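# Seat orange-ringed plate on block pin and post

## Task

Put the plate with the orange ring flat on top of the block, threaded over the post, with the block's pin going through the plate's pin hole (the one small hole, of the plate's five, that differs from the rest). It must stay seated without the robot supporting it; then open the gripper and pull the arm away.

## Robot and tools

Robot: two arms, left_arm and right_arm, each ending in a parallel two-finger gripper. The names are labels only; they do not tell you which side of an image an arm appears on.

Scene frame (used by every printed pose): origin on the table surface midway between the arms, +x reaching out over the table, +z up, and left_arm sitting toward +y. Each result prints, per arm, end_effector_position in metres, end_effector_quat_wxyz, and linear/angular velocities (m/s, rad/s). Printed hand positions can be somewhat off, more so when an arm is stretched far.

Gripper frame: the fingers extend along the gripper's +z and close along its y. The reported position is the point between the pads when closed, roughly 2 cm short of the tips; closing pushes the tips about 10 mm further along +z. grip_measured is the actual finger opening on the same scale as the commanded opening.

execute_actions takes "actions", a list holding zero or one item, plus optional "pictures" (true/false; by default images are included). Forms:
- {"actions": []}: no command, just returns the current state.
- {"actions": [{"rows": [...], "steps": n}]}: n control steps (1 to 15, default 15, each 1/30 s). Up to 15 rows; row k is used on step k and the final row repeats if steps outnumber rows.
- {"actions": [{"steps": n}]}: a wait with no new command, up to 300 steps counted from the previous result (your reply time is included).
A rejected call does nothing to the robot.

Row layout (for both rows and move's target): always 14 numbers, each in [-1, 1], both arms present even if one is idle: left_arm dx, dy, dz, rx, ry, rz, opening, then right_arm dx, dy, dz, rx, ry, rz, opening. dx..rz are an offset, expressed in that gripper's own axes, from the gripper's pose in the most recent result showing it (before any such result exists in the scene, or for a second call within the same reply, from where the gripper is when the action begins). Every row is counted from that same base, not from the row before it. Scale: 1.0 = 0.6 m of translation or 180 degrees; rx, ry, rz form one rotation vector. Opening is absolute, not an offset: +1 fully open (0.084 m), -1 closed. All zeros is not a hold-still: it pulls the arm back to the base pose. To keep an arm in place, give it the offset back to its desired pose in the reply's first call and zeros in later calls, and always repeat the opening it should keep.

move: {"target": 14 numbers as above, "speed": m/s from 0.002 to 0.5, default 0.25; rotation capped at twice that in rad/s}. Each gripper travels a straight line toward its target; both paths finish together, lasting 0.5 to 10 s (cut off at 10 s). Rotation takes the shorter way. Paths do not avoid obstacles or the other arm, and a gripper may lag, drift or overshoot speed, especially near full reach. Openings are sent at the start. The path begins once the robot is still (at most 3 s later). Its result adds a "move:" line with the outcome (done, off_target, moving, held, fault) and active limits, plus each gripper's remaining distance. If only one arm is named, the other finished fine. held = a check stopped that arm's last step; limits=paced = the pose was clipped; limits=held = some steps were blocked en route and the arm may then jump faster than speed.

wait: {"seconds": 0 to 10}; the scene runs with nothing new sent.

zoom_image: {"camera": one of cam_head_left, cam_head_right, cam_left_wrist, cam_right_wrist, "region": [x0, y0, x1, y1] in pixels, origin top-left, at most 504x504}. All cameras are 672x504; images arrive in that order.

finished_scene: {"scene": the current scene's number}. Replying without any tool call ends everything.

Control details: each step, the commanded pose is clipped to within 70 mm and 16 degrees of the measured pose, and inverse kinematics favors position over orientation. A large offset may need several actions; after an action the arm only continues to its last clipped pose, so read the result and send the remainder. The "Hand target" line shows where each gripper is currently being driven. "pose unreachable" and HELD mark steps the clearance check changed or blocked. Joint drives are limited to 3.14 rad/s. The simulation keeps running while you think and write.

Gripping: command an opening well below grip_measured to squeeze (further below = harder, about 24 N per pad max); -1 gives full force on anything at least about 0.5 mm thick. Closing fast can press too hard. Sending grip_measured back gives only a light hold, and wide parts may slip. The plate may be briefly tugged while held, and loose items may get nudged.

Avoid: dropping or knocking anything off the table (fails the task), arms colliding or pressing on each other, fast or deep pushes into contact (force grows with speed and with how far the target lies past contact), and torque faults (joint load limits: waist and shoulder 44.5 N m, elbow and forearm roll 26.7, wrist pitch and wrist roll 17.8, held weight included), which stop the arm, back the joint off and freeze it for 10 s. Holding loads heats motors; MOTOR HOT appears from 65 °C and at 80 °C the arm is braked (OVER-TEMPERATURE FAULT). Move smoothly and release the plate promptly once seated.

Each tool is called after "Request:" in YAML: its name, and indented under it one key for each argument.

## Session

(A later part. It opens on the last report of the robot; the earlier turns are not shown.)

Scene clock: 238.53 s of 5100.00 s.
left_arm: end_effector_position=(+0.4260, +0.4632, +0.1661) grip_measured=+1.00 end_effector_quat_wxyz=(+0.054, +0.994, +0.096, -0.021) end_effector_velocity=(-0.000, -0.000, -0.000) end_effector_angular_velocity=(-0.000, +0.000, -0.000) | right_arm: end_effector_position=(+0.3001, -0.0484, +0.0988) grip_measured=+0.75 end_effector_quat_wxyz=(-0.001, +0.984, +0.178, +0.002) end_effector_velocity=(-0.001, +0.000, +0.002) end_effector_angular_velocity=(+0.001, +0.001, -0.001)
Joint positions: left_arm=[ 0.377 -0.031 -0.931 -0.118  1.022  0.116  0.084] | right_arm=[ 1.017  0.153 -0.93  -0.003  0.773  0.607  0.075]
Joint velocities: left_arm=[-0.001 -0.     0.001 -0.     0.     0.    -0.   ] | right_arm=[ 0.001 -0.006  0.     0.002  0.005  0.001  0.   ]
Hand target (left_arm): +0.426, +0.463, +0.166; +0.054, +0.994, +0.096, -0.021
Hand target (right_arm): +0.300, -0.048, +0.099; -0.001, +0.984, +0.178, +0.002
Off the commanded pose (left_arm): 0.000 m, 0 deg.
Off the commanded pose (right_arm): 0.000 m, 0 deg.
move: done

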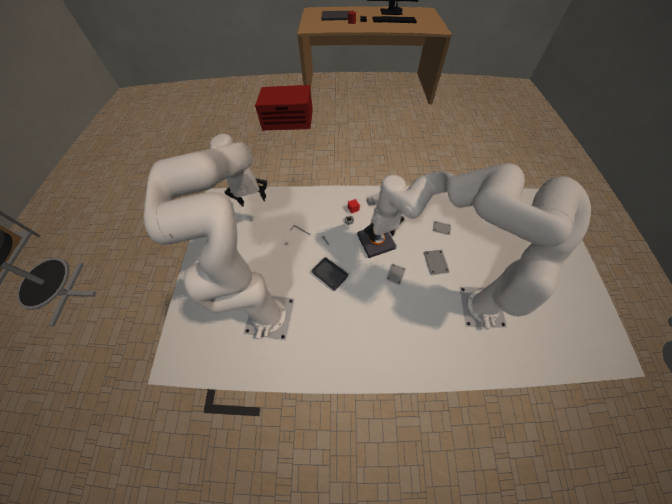

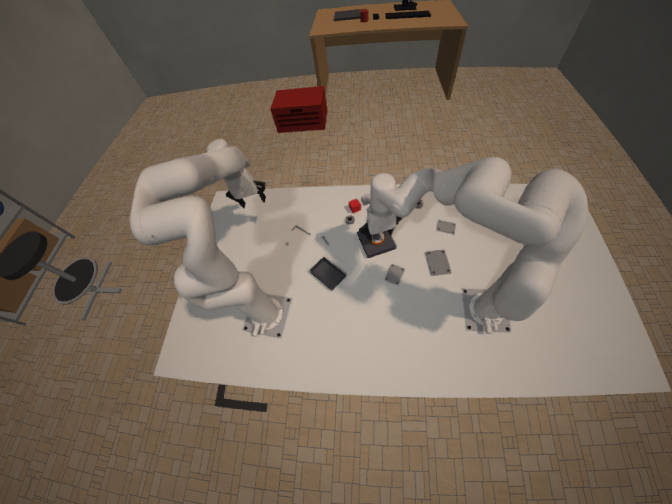

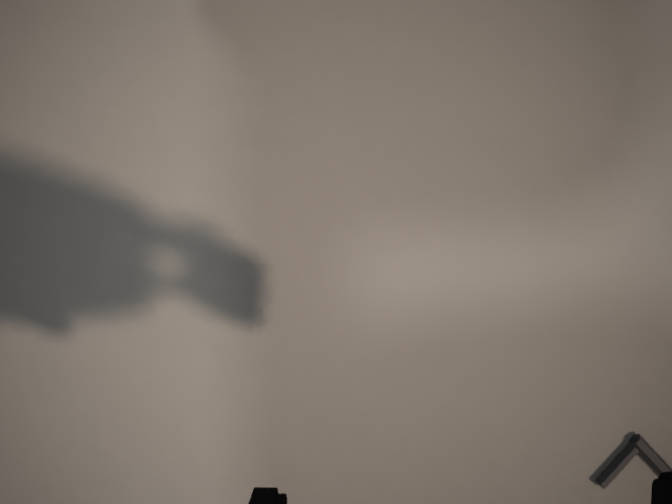

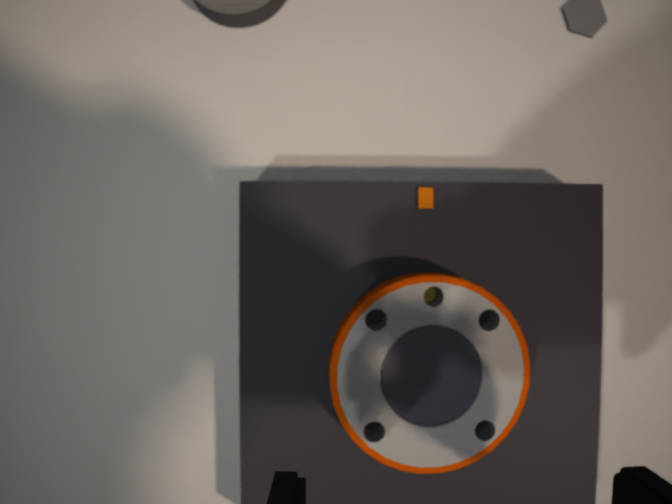

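Request:
move:
  target: [0,0,0,0,0,0,1, 0.054,0,0.055,0,0,0,-0.05]
  speed: 0.06

Request:
move:
  target: [0,0,0,0,0,0,1, 0,0,0.018,0,0,0,-0.05]
  speed: 0.01

Scene clock: 243.10 s of 5100.00 s.
left_arm: end_effector_position=(+0.4260, +0.4632, +0.1661) grip_measured=+1.00 end_effector_quat_wxyz=(+0.054, +0.994, +0.096, -0.021) end_effector_velocity=(-0.000, -0.001, -0.001) end_effector_angular_velocity=(-0.001, +0.001, -0.002) | right_arm: end_effector_position=(+0.3305, -0.0369, +0.0662) grip_measured=-0.06 end_effector_quat_wxyz=(-0.001, +0.984, +0.178, +0.002) end_effector_velocity=(+0.000, +0.000, -0.001) end_effector_angular_velocity=(-0.002, -0.000, +0.004)
Joint positions: left_arm=[ 0.377 -0.031 -0.931 -0.118  1.022  0.116  0.084] | right_arm=[ 0.98   0.296 -1.017 -0.003  0.717  0.57   0.041]
Joint velocities: left_arm=[-0.001  0.001  0.001 -0.     0.     0.001 -0.   ] | right_arm=[ 0.     0.005 -0.003 -0.002 -0.001 -0.002  0.   ]
Hand target (left_arm): +0.426, +0.463, +0.166; +0.054, +0.994, +0.096, -0.021
Hand target (right_arm): +0.331, -0.037, +0.066; -0.001, +0.984, +0.178, +0.002
Off the commanded pose (left_arm): 0.000 m, 0 deg.
Off the commanded pose (right_arm): 0.000 m, 0 deg.
After step 90, 0.43 s passed at rest.
move: done

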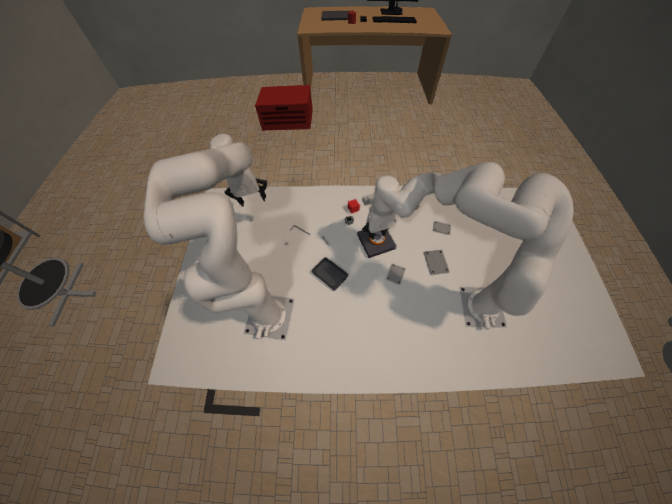

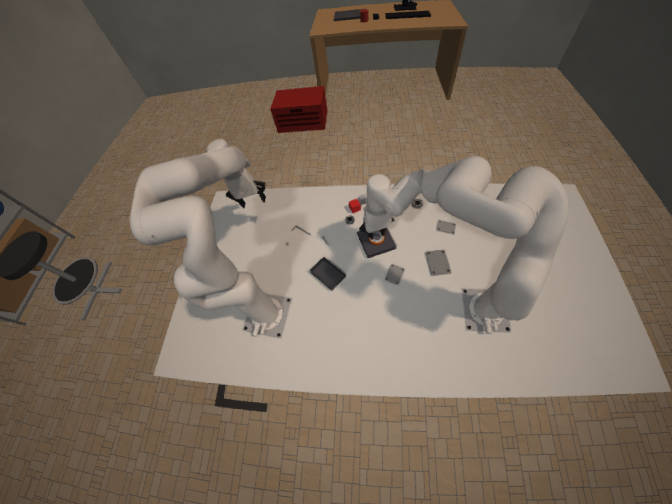

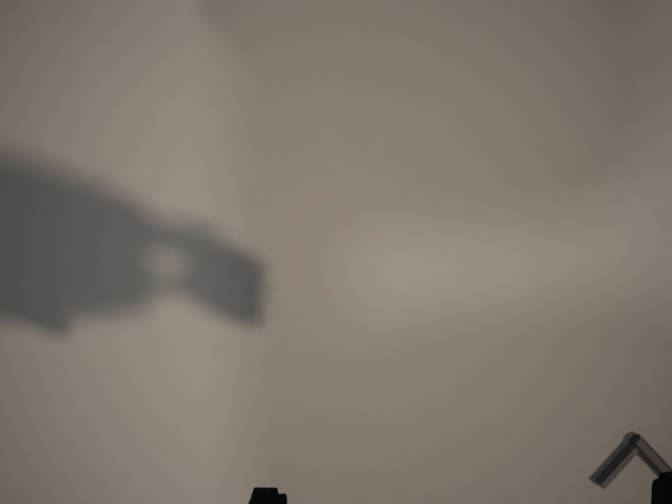

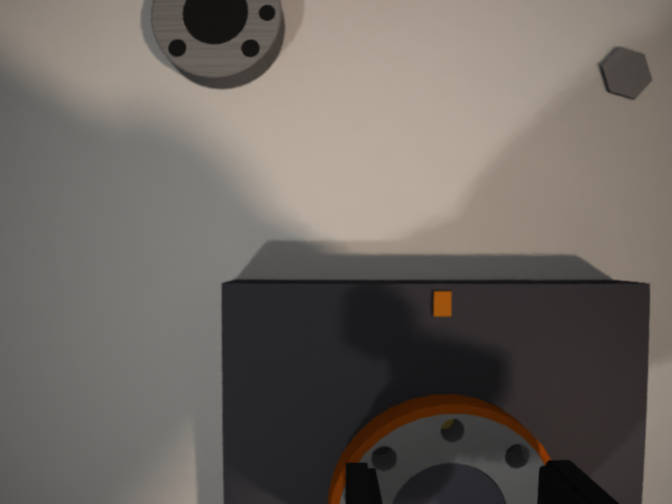

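Scene clock: 244.40 s of 5100.00 s.
left_arm: end_effector_position=(+0.4260, +0.4632, +0.1661) grip_measured=+1.00 end_effector_quat_wxyz=(+0.054, +0.994, +0.096, -0.021) end_effector_velocity=(+0.000, +0.000, +0.000) end_effector_angular_velocity=(+0.001, -0.001, -0.000) | right_arm: end_effector_position=(+0.3305, -0.0369, +0.0555) grip_measured=-0.06 end_effector_quat_wxyz=(-0.001, +0.984, +0.178, +0.002) end_effector_velocity=(+0.000, +0.002, +0.000) end_effector_angular_velocity=(+0.004, -0.003, +0.002)
Joint positions: left_arm=[ 0.377 -0.031 -0.931 -0.118  1.022  0.116  0.084] | right_arm=[ 0.98   0.319 -1.013 -0.003  0.69   0.57   0.041]
Joint velocities: left_arm=[ 0.    -0.    -0.     0.001 -0.001  0.     0.   ] | right_arm=[ 0.002  0.001 -0.001 -0.    -0.004  0.    -0.   ]
Hand target (left_arm): +0.426, +0.463, +0.166; +0.054, +0.994, +0.096, -0.021
Hand target (right_arm): +0.330, -0.037, +0.055; -0.001, +0.984, +0.178, +0.002
Off the commanded pose (left_arm): 0.000 m, 0 deg.
Off the commanded pose (right_arm): 0.000 m, 0 deg.
move: done

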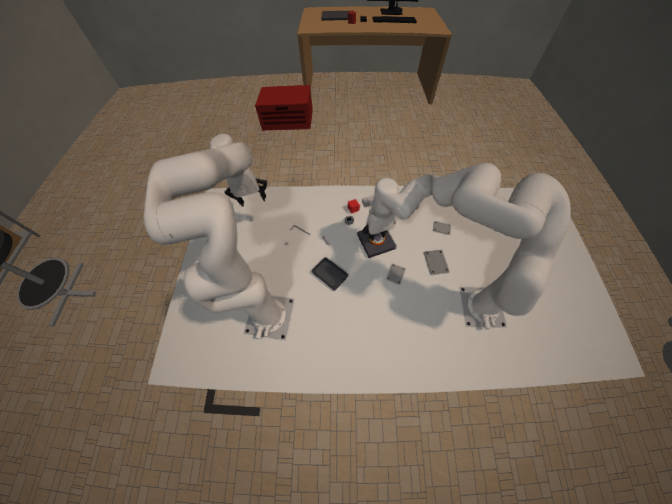

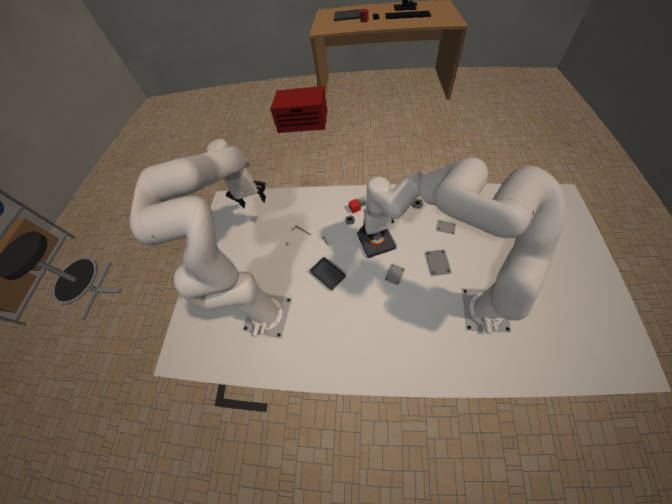

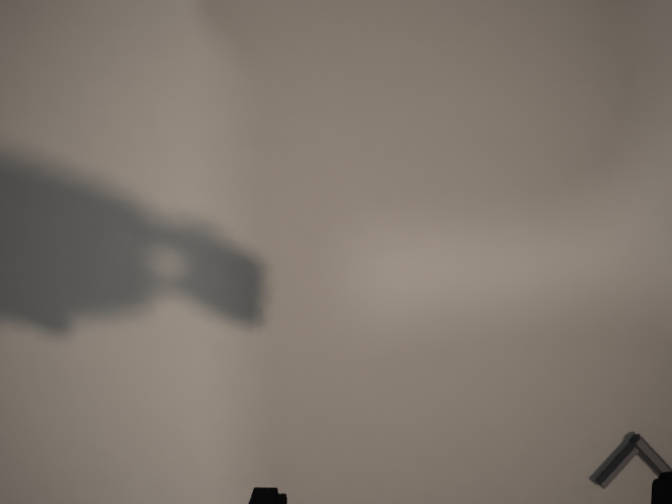

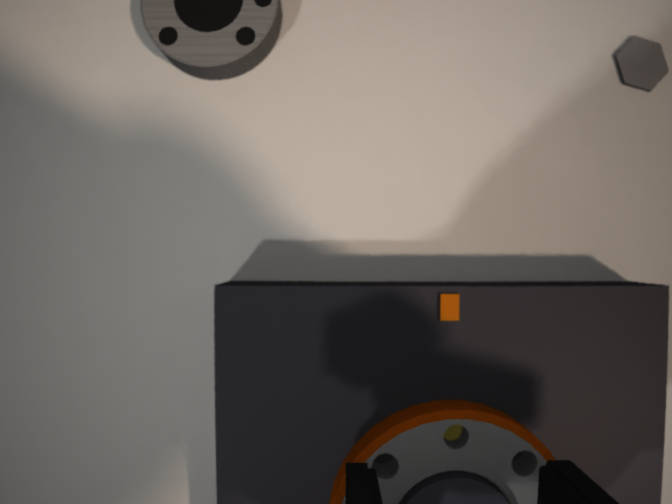

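Pin is in now; press a little further to confirm the stop.

Request:
move:
  target: [0,0,0,0,0,0,1, 0,0,0.006,0,0,0,-0.05]
  speed: 0.006

Request:
move:
  target: [0,0,0,0,0,0,1, -0.05,0,-0.09,0,0,0,-0.05]
  speed: 0.08

Request:
zoom_image:
  camera: "cam_right_wrist"
  region: [280, 180, 600, 500]

Scene clock: 248.27 s of 5100.00 s.
left_arm: end_effector_position=(+0.4260, +0.4632, +0.1661) grip_measured=+1.00 end_effector_quat_wxyz=(+0.054, +0.994, +0.096, -0.021) end_effector_velocity=(-0.000, -0.001, -0.001) end_effector_angular_velocity=(-0.003, +0.001, +0.001) | right_arm: end_effector_position=(+0.3312, -0.0359, +0.0541) grip_measured=-0.06 end_effector_quat_wxyz=(-0.002, +0.984, +0.178, +0.004) end_effector_velocity=(-0.000, -0.000, -0.001) end_effector_angular_velocity=(-0.001, +0.001, +0.000)
Joint positions: left_arm=[ 0.377 -0.031 -0.931 -0.118  1.022  0.116  0.084] | right_arm=[ 0.98   0.323 -1.013 -0.003  0.682  0.57   0.042]
Joint velocities: left_arm=[-0.     0.001  0.001 -0.003  0.001  0.001 -0.   ] | right_arm=[-0.     0.002  0.     0.    -0.002 -0.001  0.   ]
Hand target (left_arm): +0.426, +0.463, +0.166; +0.054, +0.994, +0.096, -0.021
Hand target (right_arm): +0.330, -0.037, +0.052; -0.001, +0.984, +0.178, +0.002
Off the commanded pose (left_arm): 0.000 m, 0 deg.
Off the commanded pose (right_arm): 0.003 m, 0 deg.
After step 90, 0.07 s passed at rest.
move: done

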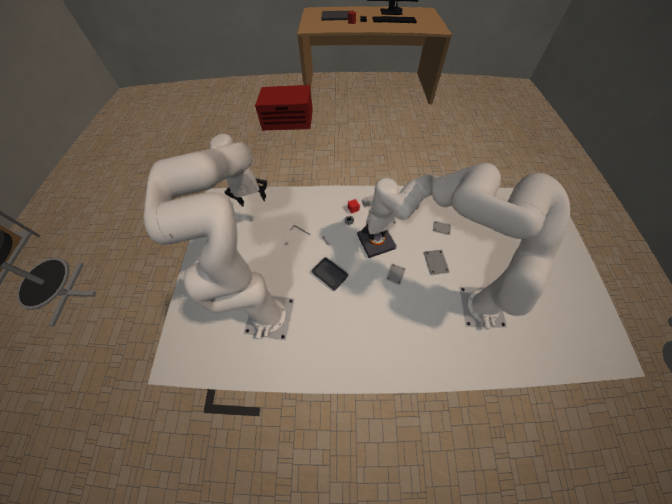

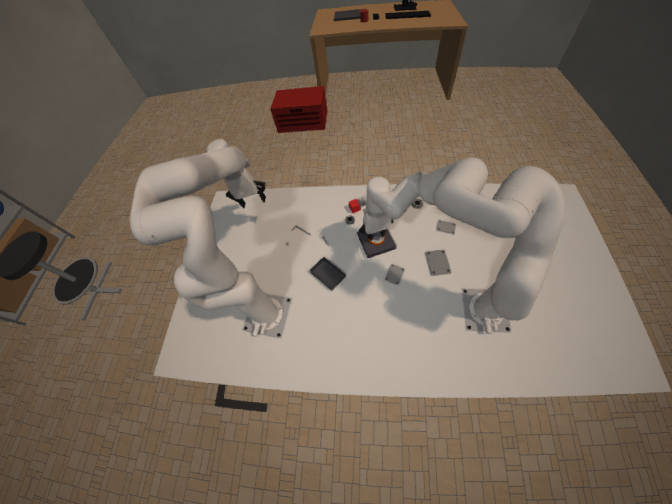

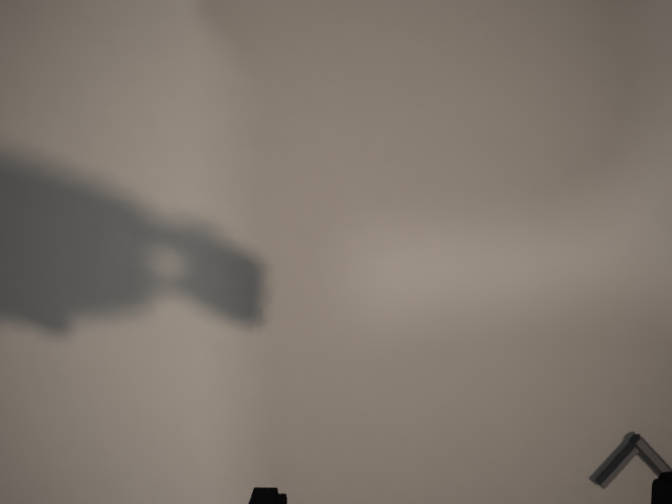

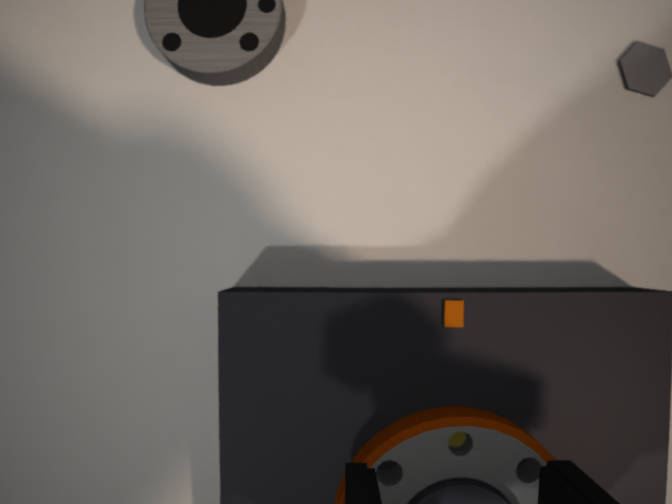

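Scene clock: 249.43 s of 5100.00 s.
left_arm: end_effector_position=(+0.4260, +0.4632, +0.1661) grip_measured=+1.00 end_effector_quat_wxyz=(+0.054, +0.994, +0.096, -0.021) end_effector_velocity=(-0.000, -0.000, -0.000) end_effector_angular_velocity=(-0.002, +0.001, +0.002) | right_arm: end_effector_position=(+0.3029, -0.0468, +0.1075) grip_measured=-0.06 end_effector_quat_wxyz=(-0.002, +0.984, +0.178, +0.003) end_effector_velocity=(+0.000, -0.000, +0.003) end_effector_angular_velocity=(+0.003, +0.000, -0.004)
Joint positions: left_arm=[ 0.377 -0.031 -0.931 -0.118  1.022  0.116  0.084] | right_arm=[ 1.014  0.143 -0.945 -0.003  0.794  0.604  0.041]
Joint velocities: left_arm=[ 0.    -0.     0.001 -0.001  0.001 -0.001  0.   ] | right_arm=[-0.001 -0.006  0.     0.003  0.004  0.001 -0.   ]
Hand target (left_arm): +0.426, +0.463, +0.166; +0.054, +0.994, +0.096, -0.021
Hand target (right_arm): +0.303, -0.047, +0.108; -0.002, +0.984, +0.178, +0.004
Off the commanded pose (left_arm): 0.000 m, 0 deg.
Off the commanded pose (right_arm): 0.000 m, 0 deg.
move: done

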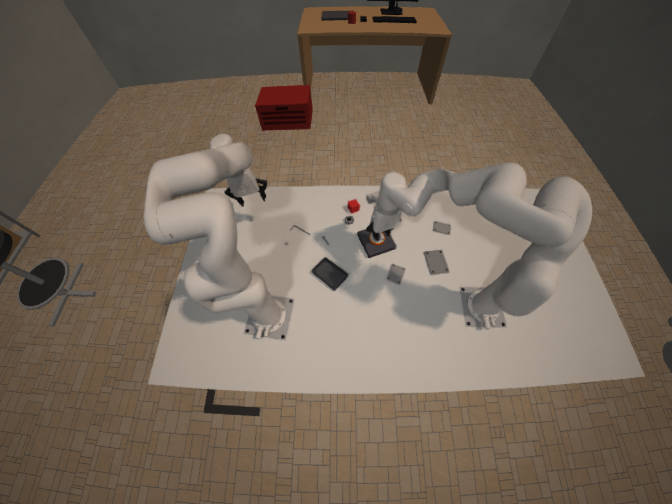

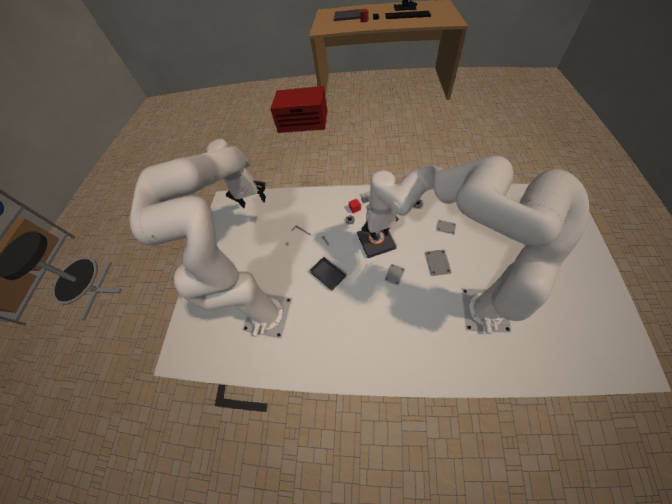

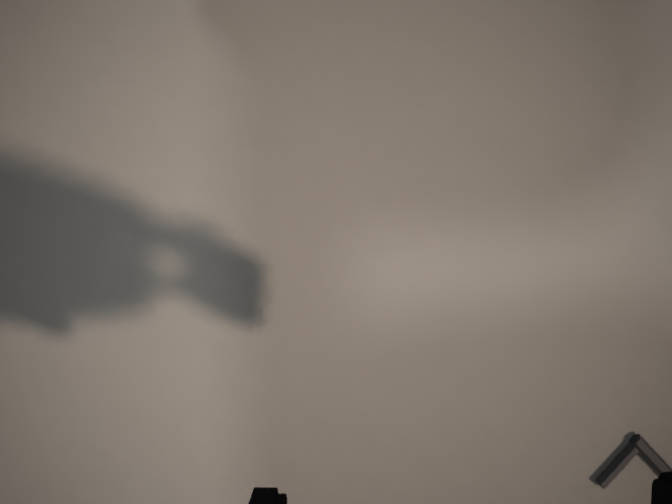

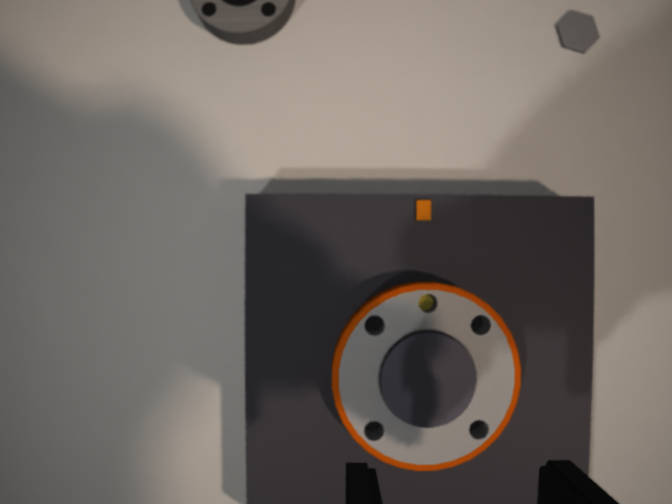

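Region (280, 180, 600, 500) of cam_right_wrist's 672x504 image, scaled by 1.575, with more detail than that image has.

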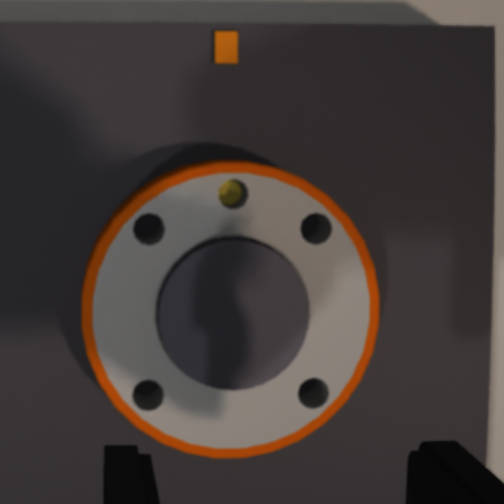

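Request:
finished_scene:
  scene: 2

The scene is finished: the task was done.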